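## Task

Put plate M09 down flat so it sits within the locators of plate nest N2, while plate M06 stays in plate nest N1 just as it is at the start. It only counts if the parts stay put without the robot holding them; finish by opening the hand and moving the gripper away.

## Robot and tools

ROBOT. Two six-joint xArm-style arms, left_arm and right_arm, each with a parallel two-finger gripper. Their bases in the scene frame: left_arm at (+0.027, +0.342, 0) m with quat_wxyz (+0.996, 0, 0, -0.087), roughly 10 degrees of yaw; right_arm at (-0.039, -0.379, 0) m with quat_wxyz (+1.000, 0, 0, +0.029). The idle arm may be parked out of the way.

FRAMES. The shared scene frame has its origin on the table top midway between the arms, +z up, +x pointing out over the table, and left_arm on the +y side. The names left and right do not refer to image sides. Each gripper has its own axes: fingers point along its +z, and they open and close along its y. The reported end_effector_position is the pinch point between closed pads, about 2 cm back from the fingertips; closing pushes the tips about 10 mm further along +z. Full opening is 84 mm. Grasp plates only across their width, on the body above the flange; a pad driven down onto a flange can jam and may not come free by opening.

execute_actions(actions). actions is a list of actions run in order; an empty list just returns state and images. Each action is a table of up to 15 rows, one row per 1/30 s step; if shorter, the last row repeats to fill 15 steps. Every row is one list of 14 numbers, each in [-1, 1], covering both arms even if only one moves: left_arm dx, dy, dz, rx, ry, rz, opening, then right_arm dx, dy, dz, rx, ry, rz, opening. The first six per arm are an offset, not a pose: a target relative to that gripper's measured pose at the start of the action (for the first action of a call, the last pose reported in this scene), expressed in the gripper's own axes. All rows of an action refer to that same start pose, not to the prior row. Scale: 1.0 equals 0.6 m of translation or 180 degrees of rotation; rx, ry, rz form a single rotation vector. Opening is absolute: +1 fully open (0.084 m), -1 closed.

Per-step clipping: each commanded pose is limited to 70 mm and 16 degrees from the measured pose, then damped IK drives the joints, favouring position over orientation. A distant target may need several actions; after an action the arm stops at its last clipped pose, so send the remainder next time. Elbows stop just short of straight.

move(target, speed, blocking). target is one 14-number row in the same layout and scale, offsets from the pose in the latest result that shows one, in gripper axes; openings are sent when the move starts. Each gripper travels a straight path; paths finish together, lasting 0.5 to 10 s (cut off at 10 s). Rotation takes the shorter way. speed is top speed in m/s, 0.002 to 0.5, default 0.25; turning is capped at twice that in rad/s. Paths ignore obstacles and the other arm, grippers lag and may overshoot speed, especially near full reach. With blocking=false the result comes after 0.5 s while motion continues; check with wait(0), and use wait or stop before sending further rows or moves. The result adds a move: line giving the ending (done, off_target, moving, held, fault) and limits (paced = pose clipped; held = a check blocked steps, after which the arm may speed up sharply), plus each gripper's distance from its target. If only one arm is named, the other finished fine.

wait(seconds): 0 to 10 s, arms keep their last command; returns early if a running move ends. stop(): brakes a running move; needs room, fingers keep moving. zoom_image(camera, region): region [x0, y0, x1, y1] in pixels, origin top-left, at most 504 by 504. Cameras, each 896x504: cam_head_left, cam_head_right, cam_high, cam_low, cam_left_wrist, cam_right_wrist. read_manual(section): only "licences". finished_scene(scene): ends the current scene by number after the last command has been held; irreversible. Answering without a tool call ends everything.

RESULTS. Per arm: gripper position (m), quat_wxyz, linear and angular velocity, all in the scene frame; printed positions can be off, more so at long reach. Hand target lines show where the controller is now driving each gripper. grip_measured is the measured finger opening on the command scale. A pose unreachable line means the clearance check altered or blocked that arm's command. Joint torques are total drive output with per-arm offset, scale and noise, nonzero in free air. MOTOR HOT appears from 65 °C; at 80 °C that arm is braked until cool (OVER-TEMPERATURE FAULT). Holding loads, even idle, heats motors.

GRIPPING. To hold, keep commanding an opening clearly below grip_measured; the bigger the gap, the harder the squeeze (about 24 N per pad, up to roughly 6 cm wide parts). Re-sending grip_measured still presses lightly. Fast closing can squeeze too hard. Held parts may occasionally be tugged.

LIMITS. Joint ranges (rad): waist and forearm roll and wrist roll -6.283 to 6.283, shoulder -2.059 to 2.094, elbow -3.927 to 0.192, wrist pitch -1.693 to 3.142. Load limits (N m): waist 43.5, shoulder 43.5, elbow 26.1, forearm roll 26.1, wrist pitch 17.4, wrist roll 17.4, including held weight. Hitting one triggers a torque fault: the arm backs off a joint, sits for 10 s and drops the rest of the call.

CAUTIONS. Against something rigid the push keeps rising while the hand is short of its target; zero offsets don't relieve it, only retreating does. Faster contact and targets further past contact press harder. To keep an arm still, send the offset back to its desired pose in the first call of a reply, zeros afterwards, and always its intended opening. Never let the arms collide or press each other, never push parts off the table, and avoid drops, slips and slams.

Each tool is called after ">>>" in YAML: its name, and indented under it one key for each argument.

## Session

>>> execute_actions:
  actions: []

Scene clock: 0.00 s.
left_arm: end_effector_position=(+0.3510, +0.5513, +0.2600) grip_measured=+1.00 end_effector_quat_wxyz=(+0.088, +0.598, -0.274, +0.748) end_effector_velocity=(-0.000, +0.000, -0.000) end_effector_angular_velocity=(-0.001, +0.001, +0.002) | right_arm: end_effector_position=(+0.3598, -0.3555, +0.2500) grip_measured=+1.00 end_effector_quat_wxyz=(+0.001, +1.000, +0.029, +0.000) end_effector_velocity=(-0.000, +0.000, +0.000) end_effector_angular_velocity=(-0.000, +0.000, +0.000)
Joint positions: left_arm=[ 1.484  0.092 -0.63  -1.393  1.832  2.92   0.084] | right_arm=[ 0.003 -0.267 -0.927 -0.002  1.193  0.002  0.084]
Joint velocities: left_arm=[ 0.001  0.001  0.001 -0.    -0.001 -0.     0.   ] | right_arm=[ 0. -0. -0. -0.  0.  0. -0.]
Joint torques (N m, as the arm reports them, + toward a larger angle): no reading
Hand target (left_arm): +0.351, +0.551, +0.260; +0.088, +0.598, -0.274, +0.748
Hand target (right_arm): +0.360, -0.355, +0.250; +0.001, +1.000, +0.029, +0.000

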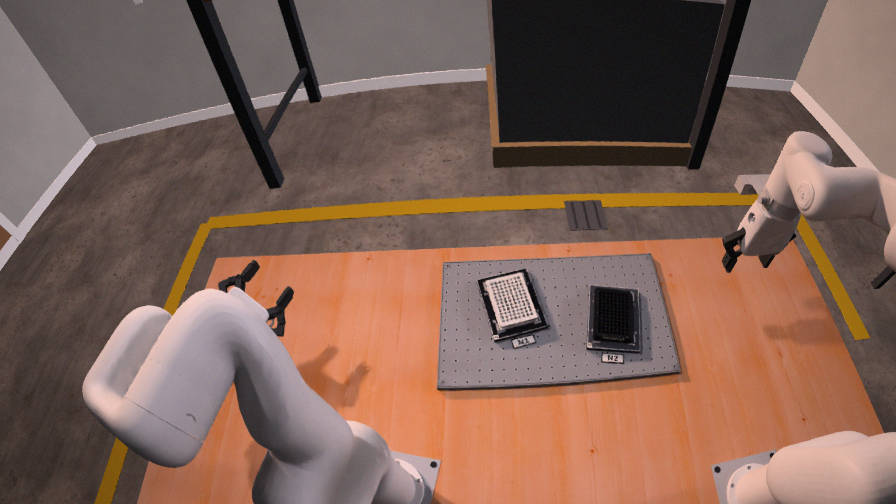

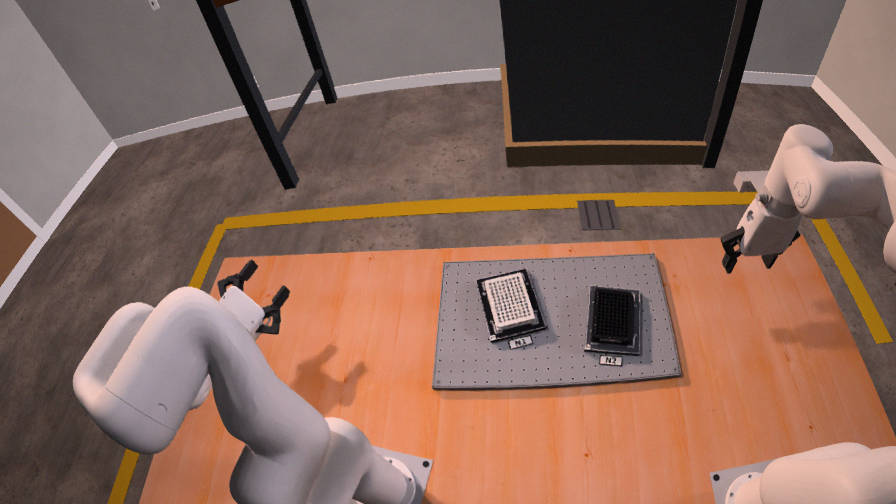

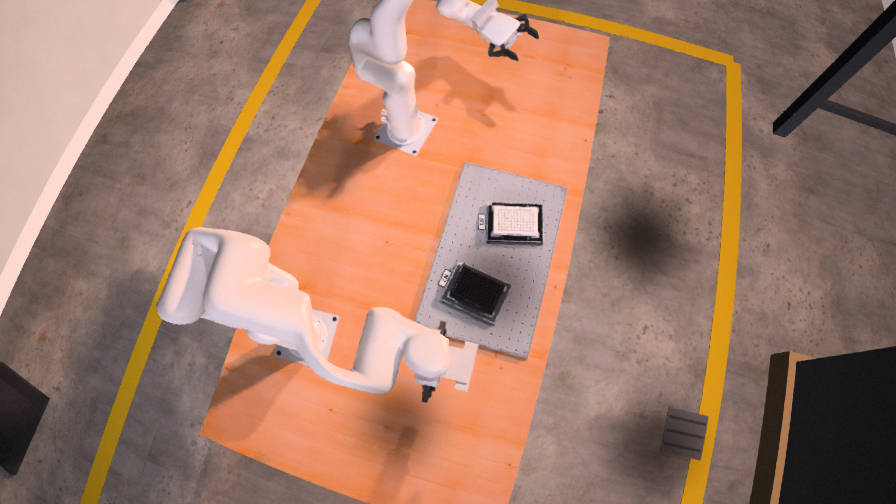

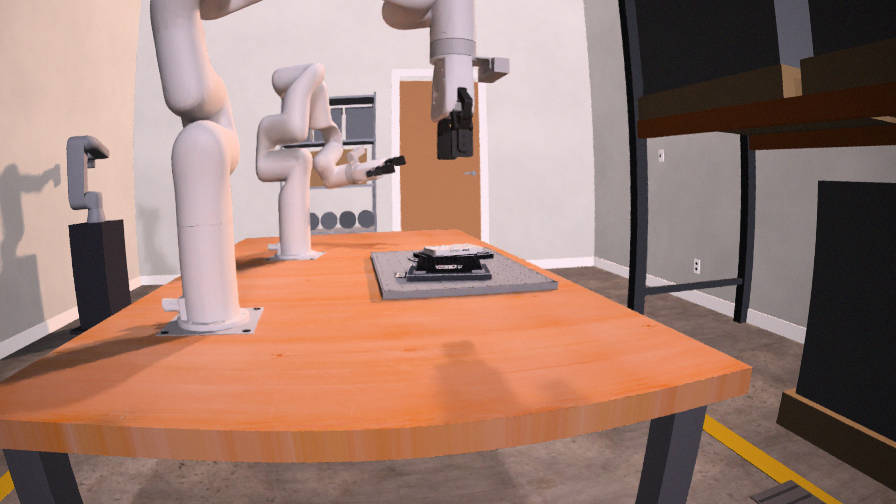

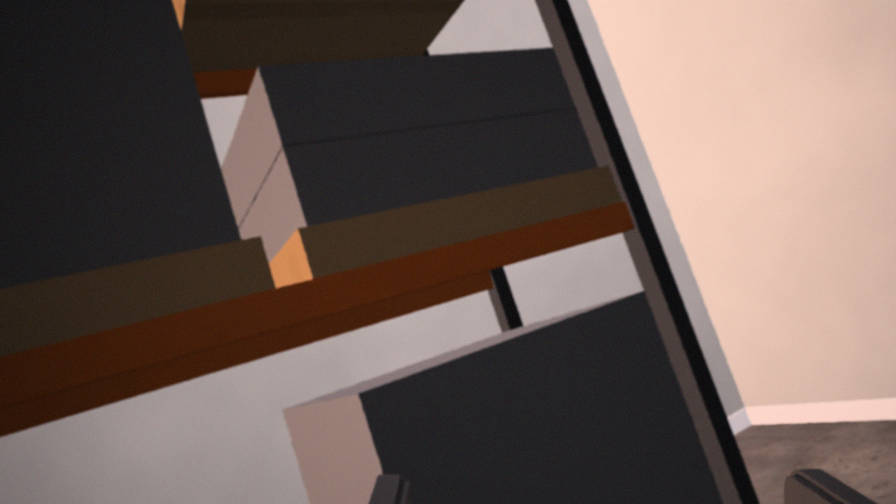

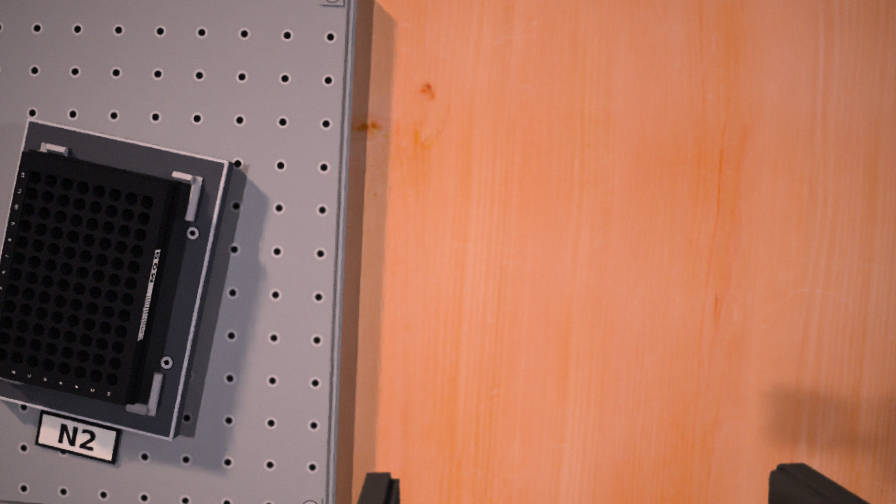

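>>> move:
  target: [0,0,0,0,0,0,1,0,-0.36,0,0,0,0,1]

>>> zoom_image:
  camera: "cam_low"
  region: [390,220,510,300]

Scene clock: 4.50 s.
left_arm: end_effector_position=(+0.3510, +0.5513, +0.2600) grip_measured=+1.00 end_effector_quat_wxyz=(+0.088, +0.598, -0.274, +0.748) end_effector_velocity=(+0.000, +0.000, +0.000) end_effector_angular_velocity=(+0.002, +0.000, -0.001) | right_arm: end_effector_position=(+0.3472, -0.1400, +0.2503) grip_measured=+1.00 end_effector_quat_wxyz=(-0.000, +1.000, +0.029, +0.000) end_effector_velocity=(-0.001, +0.002, +0.000) end_effector_angular_velocity=(-0.000, +0.001, +0.002)
Joint positions: left_arm=[ 1.484  0.092 -0.63  -1.393  1.832  2.92   0.084] | right_arm=[ 0.497 -0.079 -1.117  0.     1.195  0.496  0.084]
Joint velocities: left_arm=[-0.    -0.    -0.002  0.001 -0.    -0.    -0.   ] | right_arm=[ 0.004  0.001 -0.002  0.     0.002  0.001 -0.   ]
Joint torques (N m, as the arm reports them, + toward a larger angle): left_arm=[  0.97 -23.18  -9.18  -1.98   2.13   0.29] | right_arm=[ -0.03 -12.26 -14.96  -0.84  -1.85   0.07]
Hand target (left_arm): +0.351, +0.551, +0.260; +0.088, +0.598, -0.274, +0.748
Hand target (right_arm): +0.347, -0.140, +0.250; -0.000, +1.000, +0.029, +0.000
Off the commanded pose (left_arm): 0.000 m, 0 deg.
Off the commanded pose (right_arm): 0.001 m, 0 deg.
move: done

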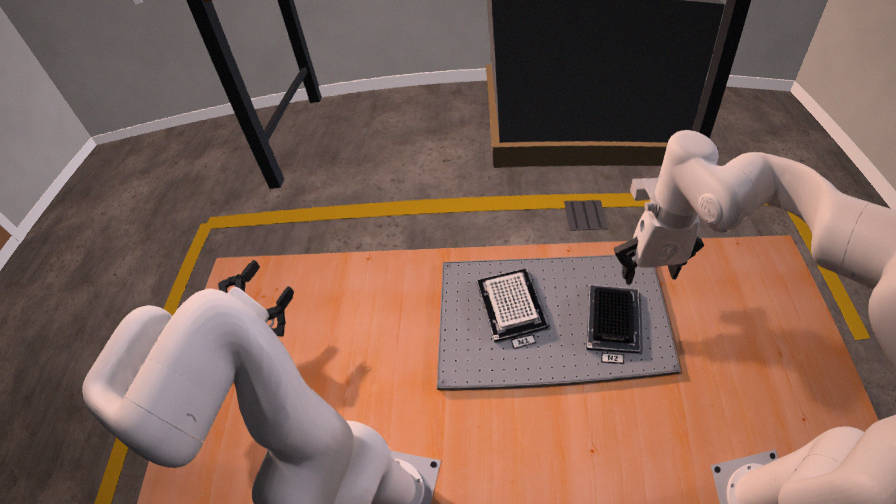

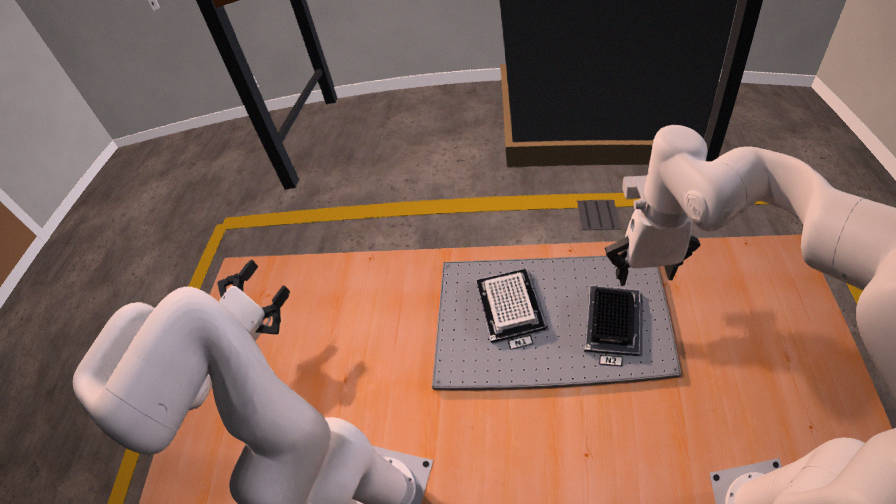

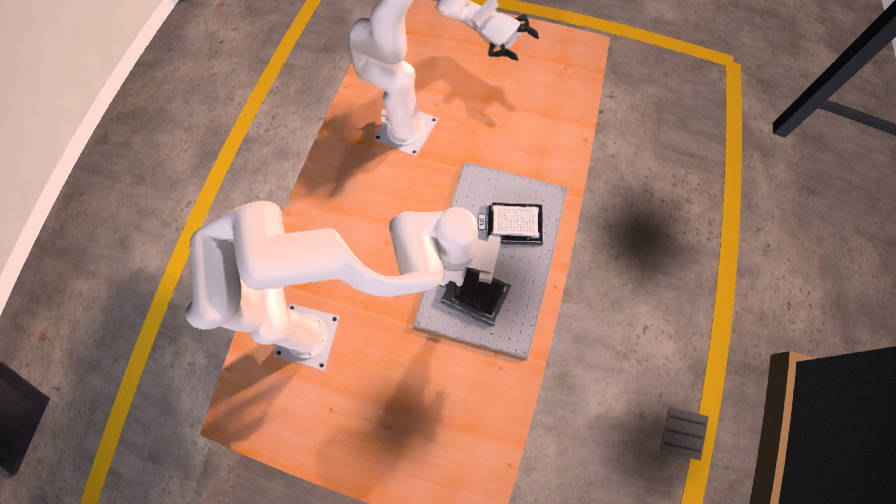

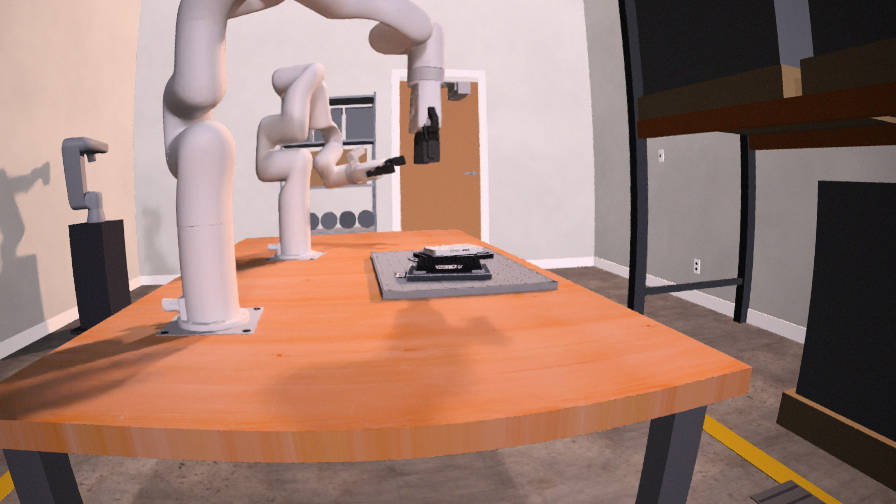

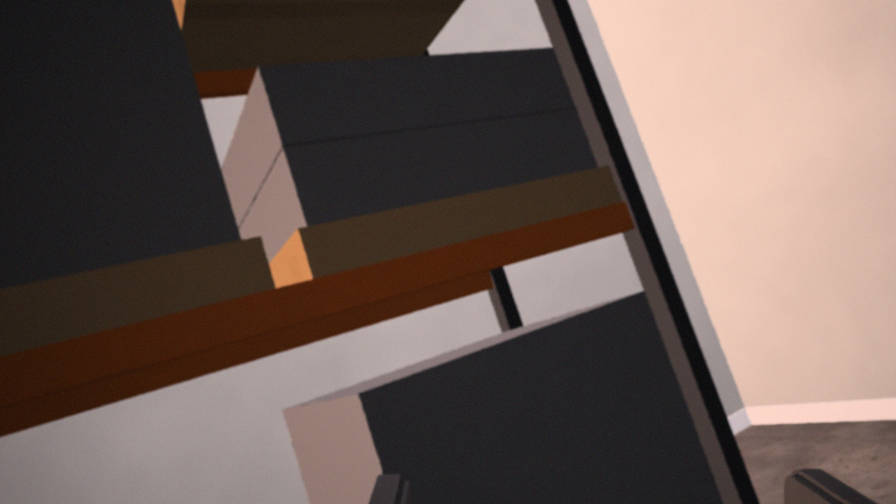

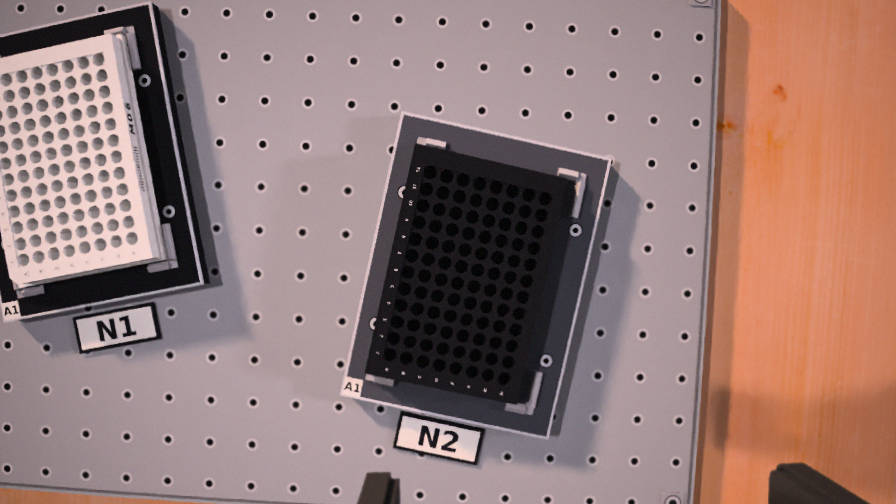

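Region (390, 220, 510, 300) of cam_low's 896x504 image, scaled by 4.200, with more detail than that image has.

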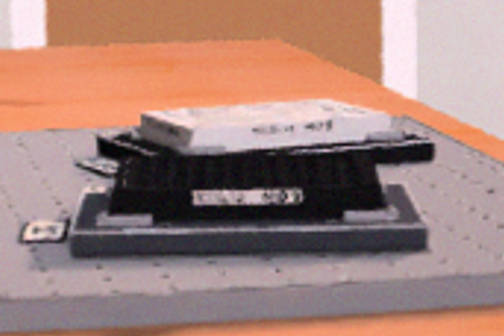

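>>> move:
  target: [0,0,0,0,0,0,1,0.113,-0.153,0.29,0,0,0.062,-1]

>>> move:
  target: [0,0,0,0,0,0,1,0,0,0.048,0,0,0,-1]
  speed: 0.04

>>> zoom_image:
  camera: "cam_head_left"
  region: [540,240,700,380]

>>> zoom_image:
  camera: "cam_low"
  region: [390,220,510,300]

Scene clock: 19.17 s.
left_arm: end_effector_position=(+0.3510, +0.5513, +0.2600) grip_measured=+1.00 end_effector_quat_wxyz=(+0.088, +0.598, -0.274, +0.748) end_effector_velocity=(+0.000, +0.000, +0.000) end_effector_angular_velocity=(+0.001, -0.000, -0.000) | right_arm: end_effector_position=(+0.4095, -0.0437, +0.0772) grip_measured=-1.00 end_effector_quat_wxyz=(-0.001, +0.998, -0.068, +0.001) end_effector_velocity=(-0.004, -0.003, -0.009) end_effector_angular_velocity=(-0.012, +0.016, +0.000)
Joint positions: left_arm=[ 1.484  0.092 -0.63  -1.393  1.832  2.92   0.084] | right_arm=[ 0.584  0.465 -1.312  0.001  0.844  0.777  0.   ]
Joint velocities: left_arm=[-0.001 -0.    -0.001 -0.    -0.     0.001  0.   ] | right_arm=[-0.     0.011  0.007 -0.     0.002 -0.     0.   ]
Joint torques (N m, as the arm reports them, + toward a larger angle): left_arm=[  0.64 -23.15  -9.38  -1.61   2.27   0.24] | right_arm=[ -0.22 -18.76 -13.64  -0.81  -2.05  -0.08]
Hand target (left_arm): +0.351, +0.551, +0.260; +0.088, +0.598, -0.274, +0.748
Hand target (right_arm): +0.409, -0.044, +0.076; -0.001, +0.998, -0.068, +0.000
Off the commanded pose (left_arm): 0.000 m, 0 deg.
Off the commanded pose (right_arm): 0.001 m, 0 deg.
move: done

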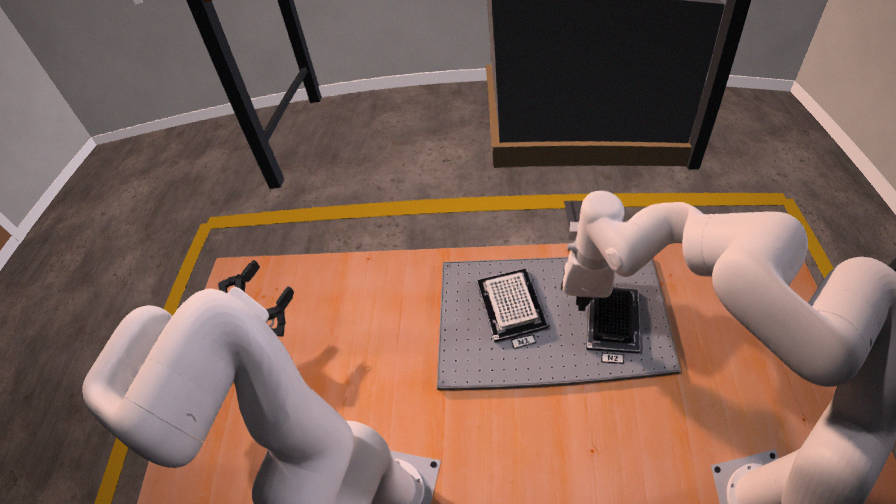

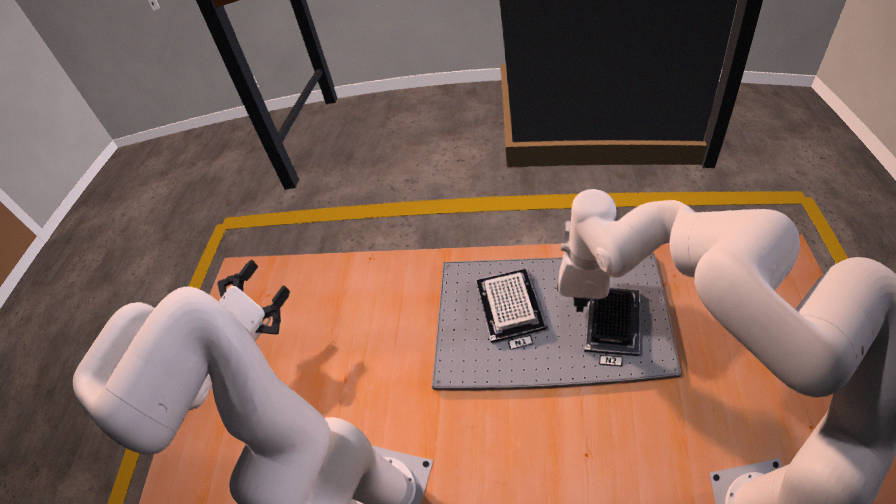

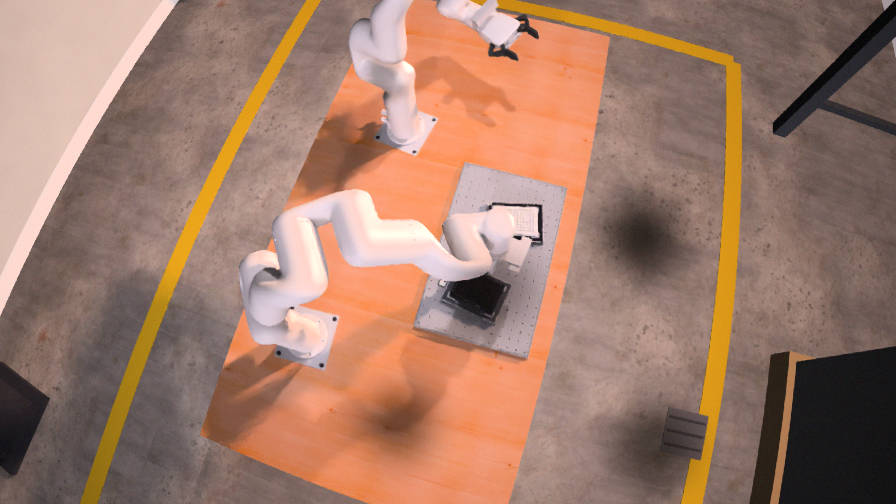

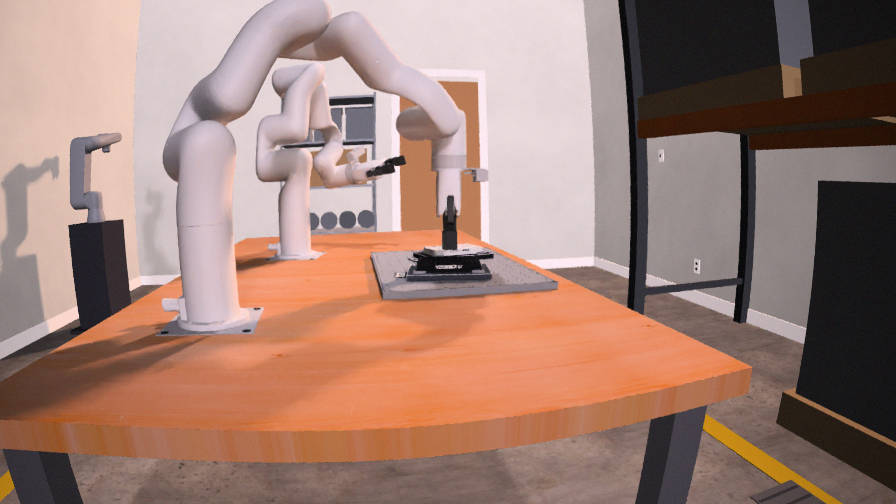

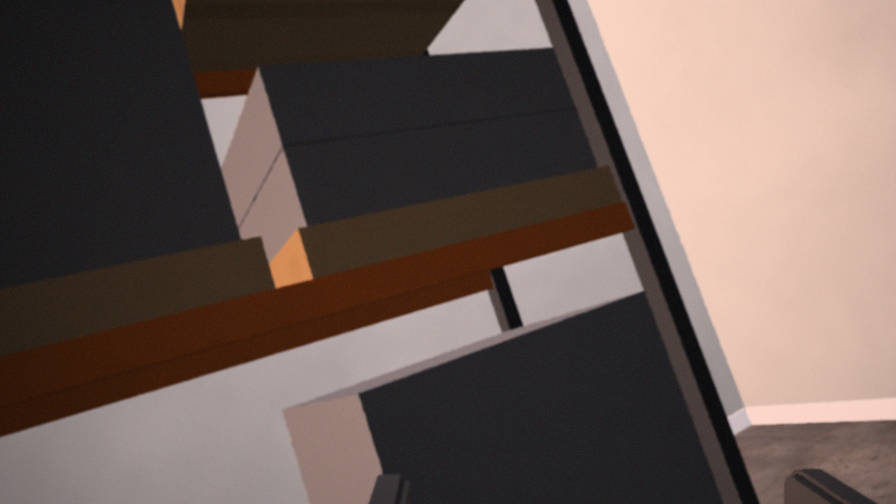

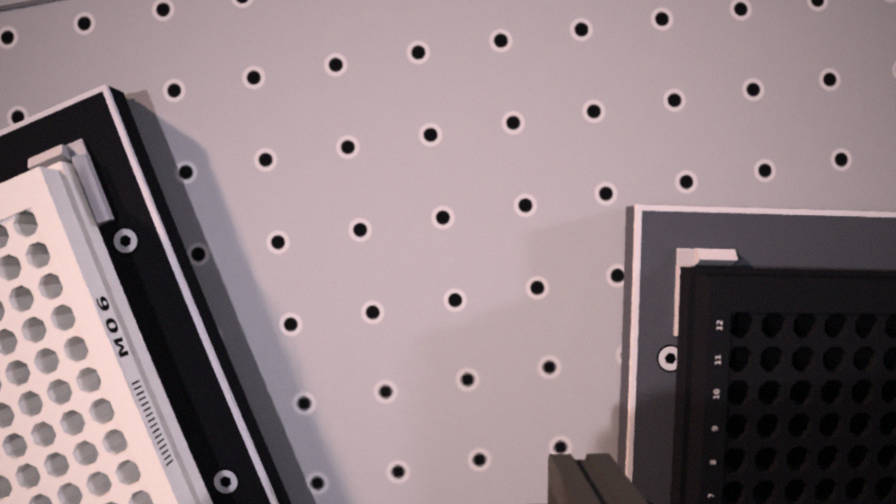

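Scene clock: 20.20 s.
left_arm: end_effector_position=(+0.3510, +0.5513, +0.2600) grip_measured=+1.00 end_effector_quat_wxyz=(+0.088, +0.598, -0.274, +0.748) end_effector_velocity=(-0.000, +0.000, +0.000) end_effector_angular_velocity=(+0.000, +0.000, +0.001) | right_arm: end_effector_position=(+0.4096, -0.0435, +0.0486) grip_measured=-1.00 end_effector_quat_wxyz=(-0.002, +0.998, -0.068, +0.001) end_effector_velocity=(+0.002, +0.001, +0.003) end_effector_angular_velocity=(+0.005, -0.006, -0.002)
Joint positions: left_arm=[ 1.484  0.092 -0.63  -1.393  1.832  2.92   0.084] | right_arm=[ 0.584  0.516 -1.299  0.001  0.779  0.777  0.   ]
Joint velocities: left_arm=[ 0.    -0.001  0.001 -0.    -0.001  0.     0.   ] | right_arm=[-0.    -0.003 -0.003  0.    -0.002  0.001  0.   ]
Joint torques (N m, as the arm reports them, + toward a larger angle): left_arm=[  0.77 -23.27  -8.94  -1.81   2.25   0.15] | right_arm=[ -0.5  -19.08 -13.3   -0.8   -2.03   0.22]
Hand target (left_arm): +0.351, +0.551, +0.260; +0.088, +0.598, -0.274, +0.748
Hand target (right_arm): +0.409, -0.044, +0.048; -0.001, +0.998, -0.068, +0.001
Off the commanded pose (left_arm): 0.000 m, 0 deg.
Off the commanded pose (right_arm): 0.000 m, 0 deg.
move: done

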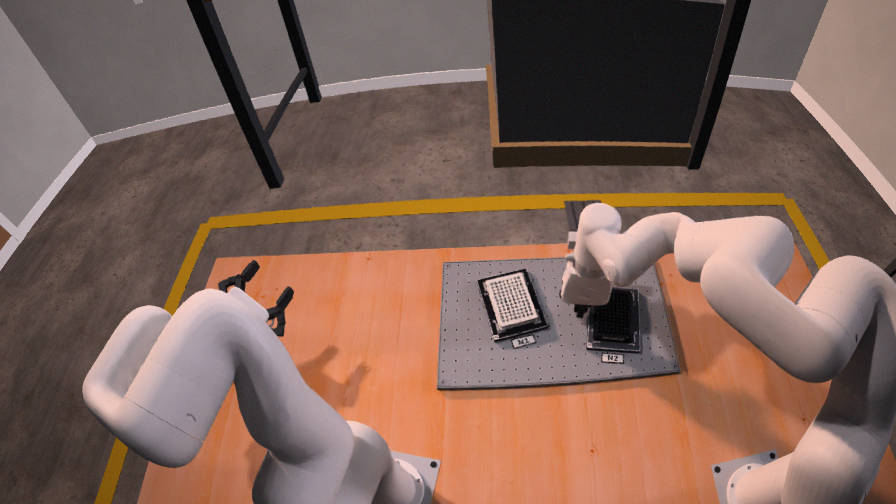

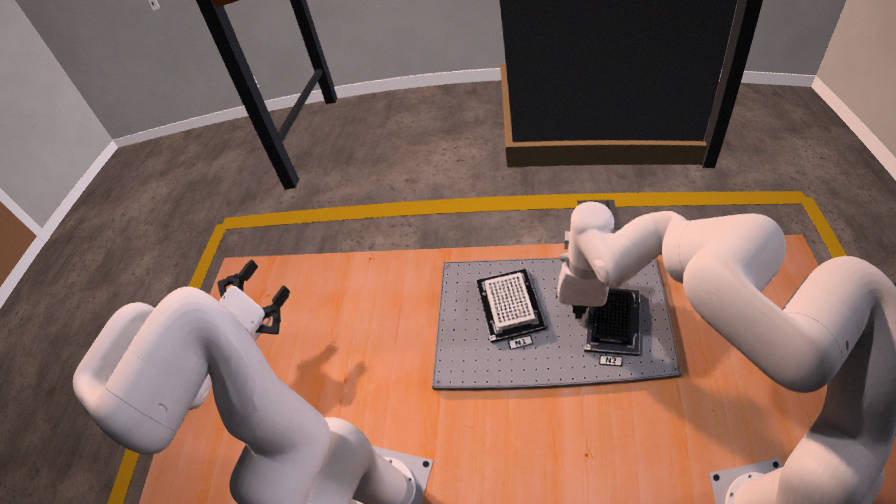

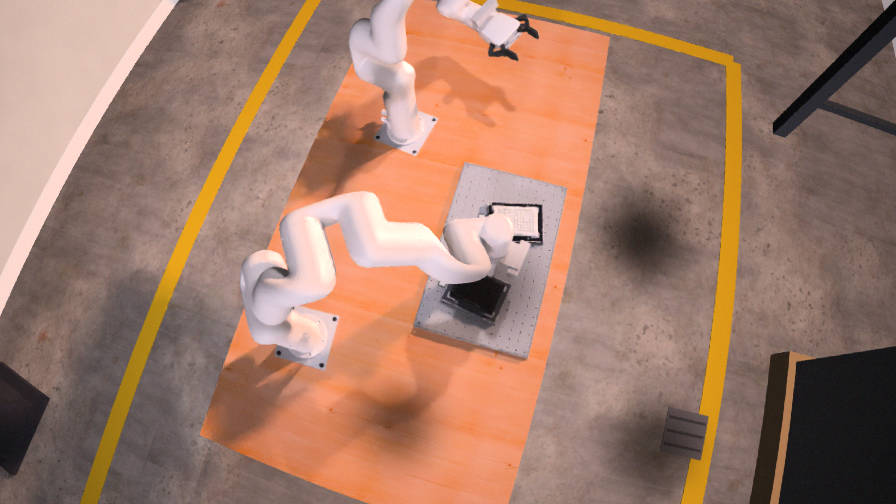

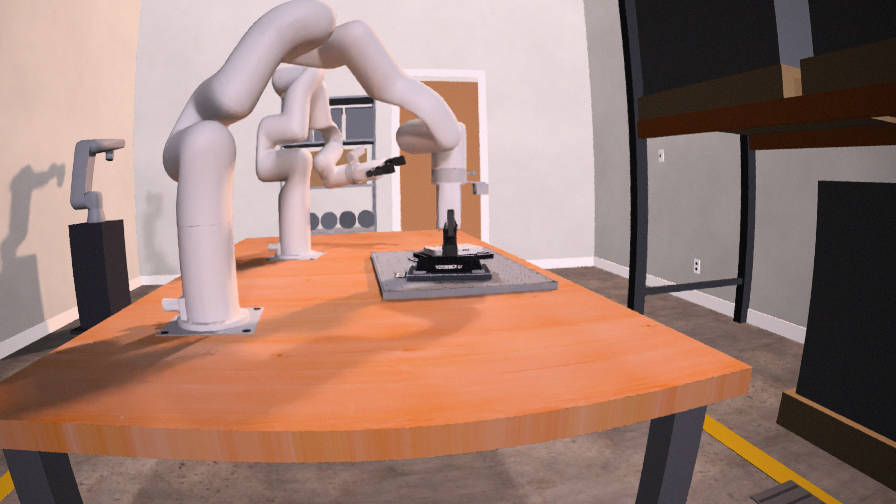

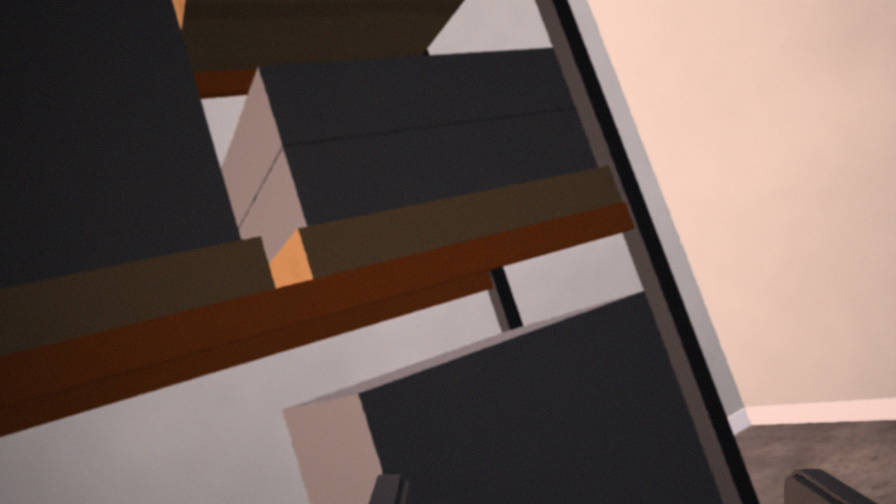

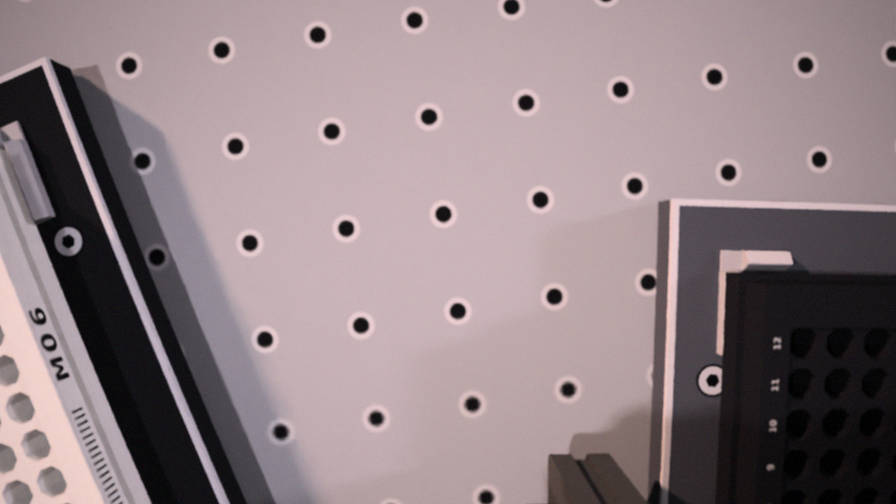

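Region (540, 240, 700, 380) of cam_head_left's 896x504 image, scaled by 3.150, with more detail than that image has; it fills the top 441 rows of this view, and the rest is white.

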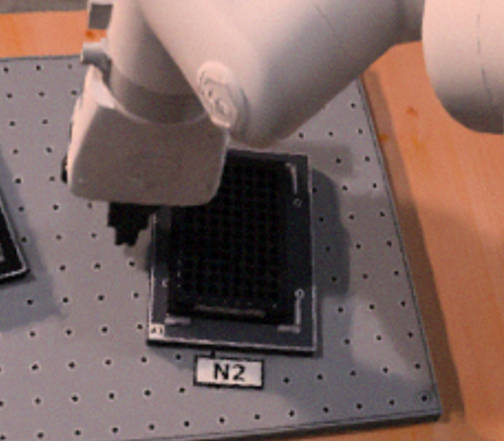

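Region (390, 220, 510, 300) of cam_low's 896x504 image, scaled by 4.200, with more detail than that image has.

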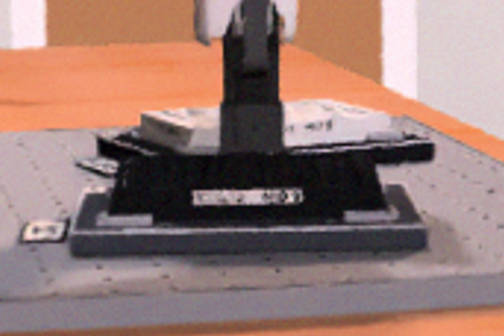

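>>> move:
  target: [0,0,0,0,0,0,1,-0.02,0.028,0,0,0,0,-1]
  speed: 0.01

>>> zoom_image:
  camera: "cam_head_left"
  region: [540,240,700,380]

Scene clock: 29.70 s.
left_arm: end_effector_position=(+0.3510, +0.5513, +0.2600) grip_measured=+1.00 end_effector_quat_wxyz=(+0.088, +0.598, -0.274, +0.748) end_effector_velocity=(-0.000, +0.000, -0.001) end_effector_angular_velocity=(-0.001, +0.002, +0.002) | right_arm: end_effector_position=(+0.3955, -0.0585, +0.0486) grip_measured=-1.00 end_effector_quat_wxyz=(-0.002, +0.998, -0.068, +0.001) end_effector_velocity=(-0.000, +0.000, -0.000) end_effector_angular_velocity=(+0.000, -0.000, +0.001)
Joint positions: left_arm=[ 1.484  0.092 -0.63  -1.393  1.832  2.92   0.084] | right_arm=[ 0.578  0.457 -1.204  0.002  0.743  0.77   0.   ]
Joint velocities: left_arm=[ 0.     0.001  0.    -0.    -0.002 -0.     0.   ] | right_arm=[ 0.001 -0.001  0.001 -0.    -0.001 -0.     0.   ]
Joint torques (N m, as the arm reports them, + toward a larger angle): left_arm=[  0.93 -22.52  -9.07  -2.11   2.14   0.21] | right_arm=[ -0.49 -18.38 -13.1   -0.91  -1.94   0.13]
Hand target (left_arm): +0.351, +0.551, +0.260; +0.088, +0.598, -0.274, +0.748
Hand target (right_arm): +0.395, -0.058, +0.049; -0.002, +0.998, -0.068, +0.001
Off the commanded pose (left_arm): 0.000 m, 0 deg.
Off the commanded pose (right_arm): 0.000 m, 0 deg.
move: done

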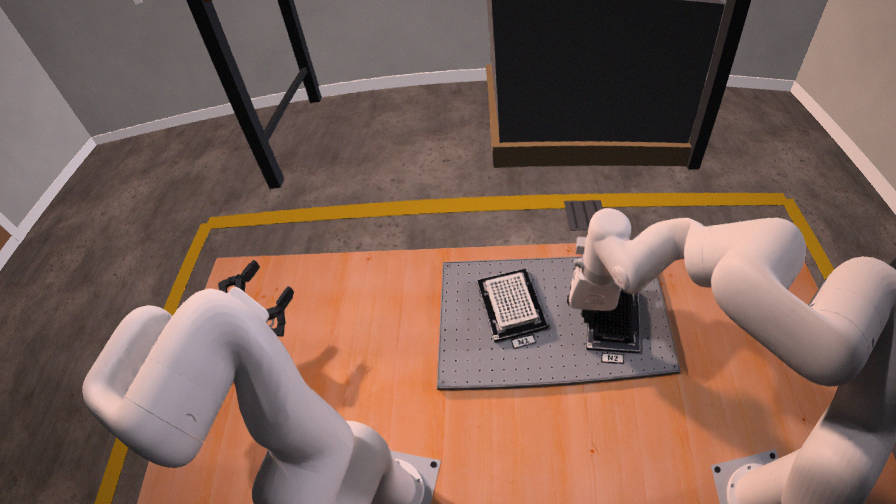

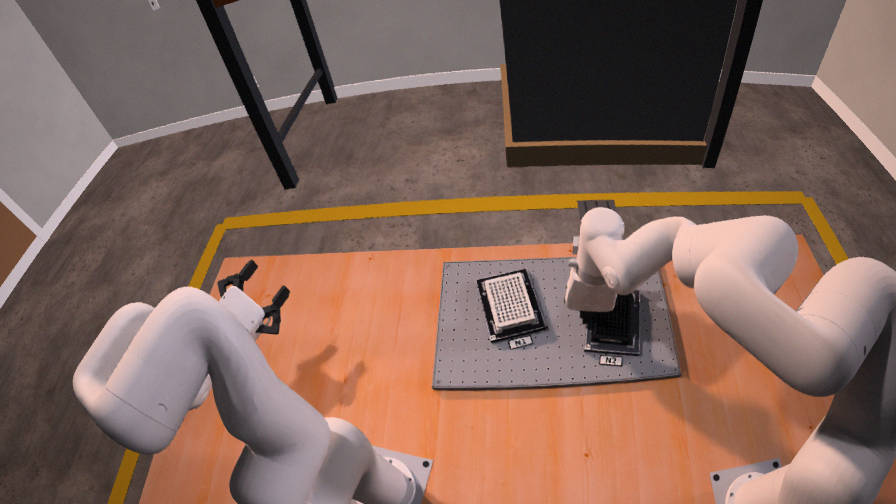

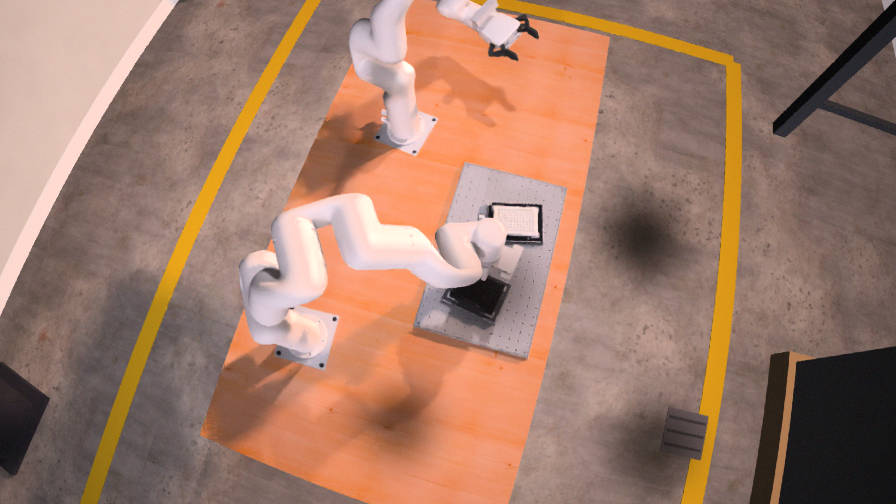

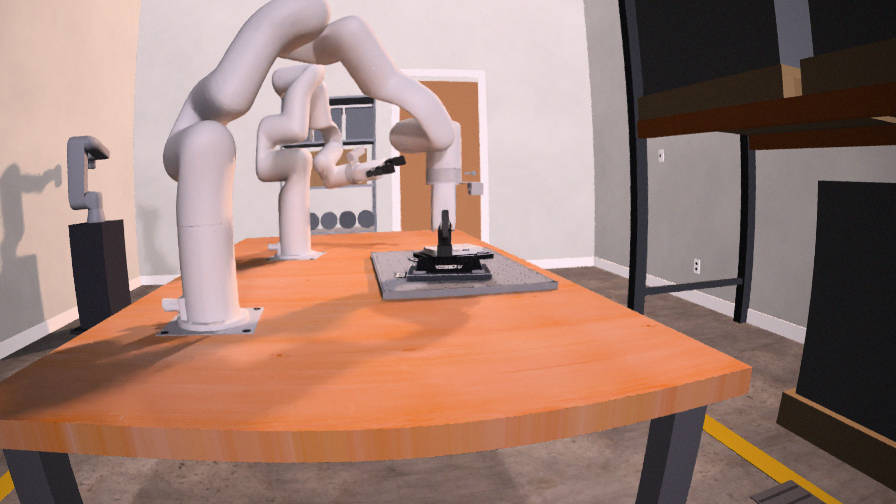

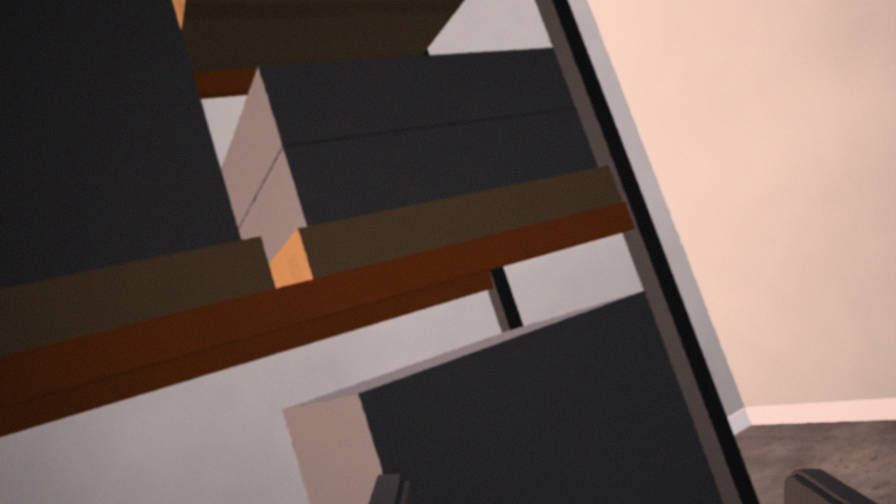

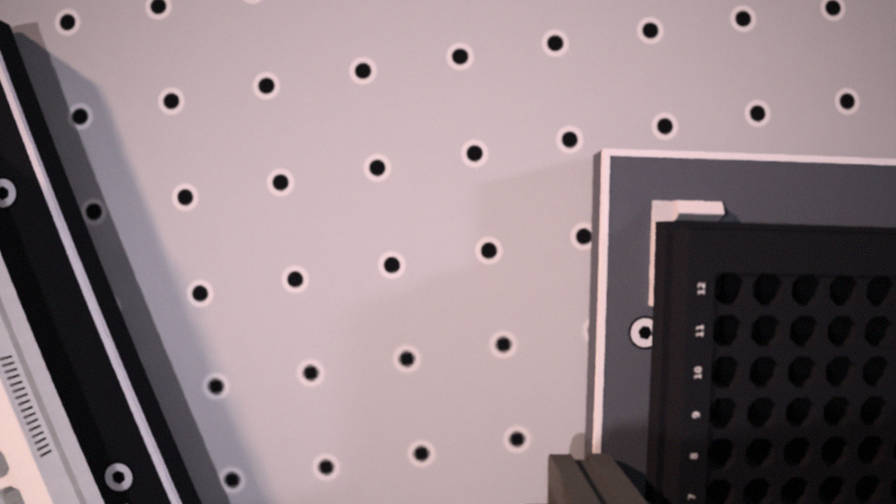

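Region (540, 240, 700, 380) of cam_head_left's 896x504 image, scaled by 3.150, with more detail than that image has; it fills the top 441 rows of this view, and the rest is white.

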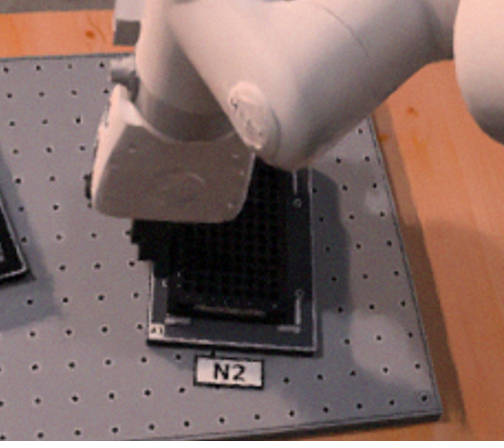

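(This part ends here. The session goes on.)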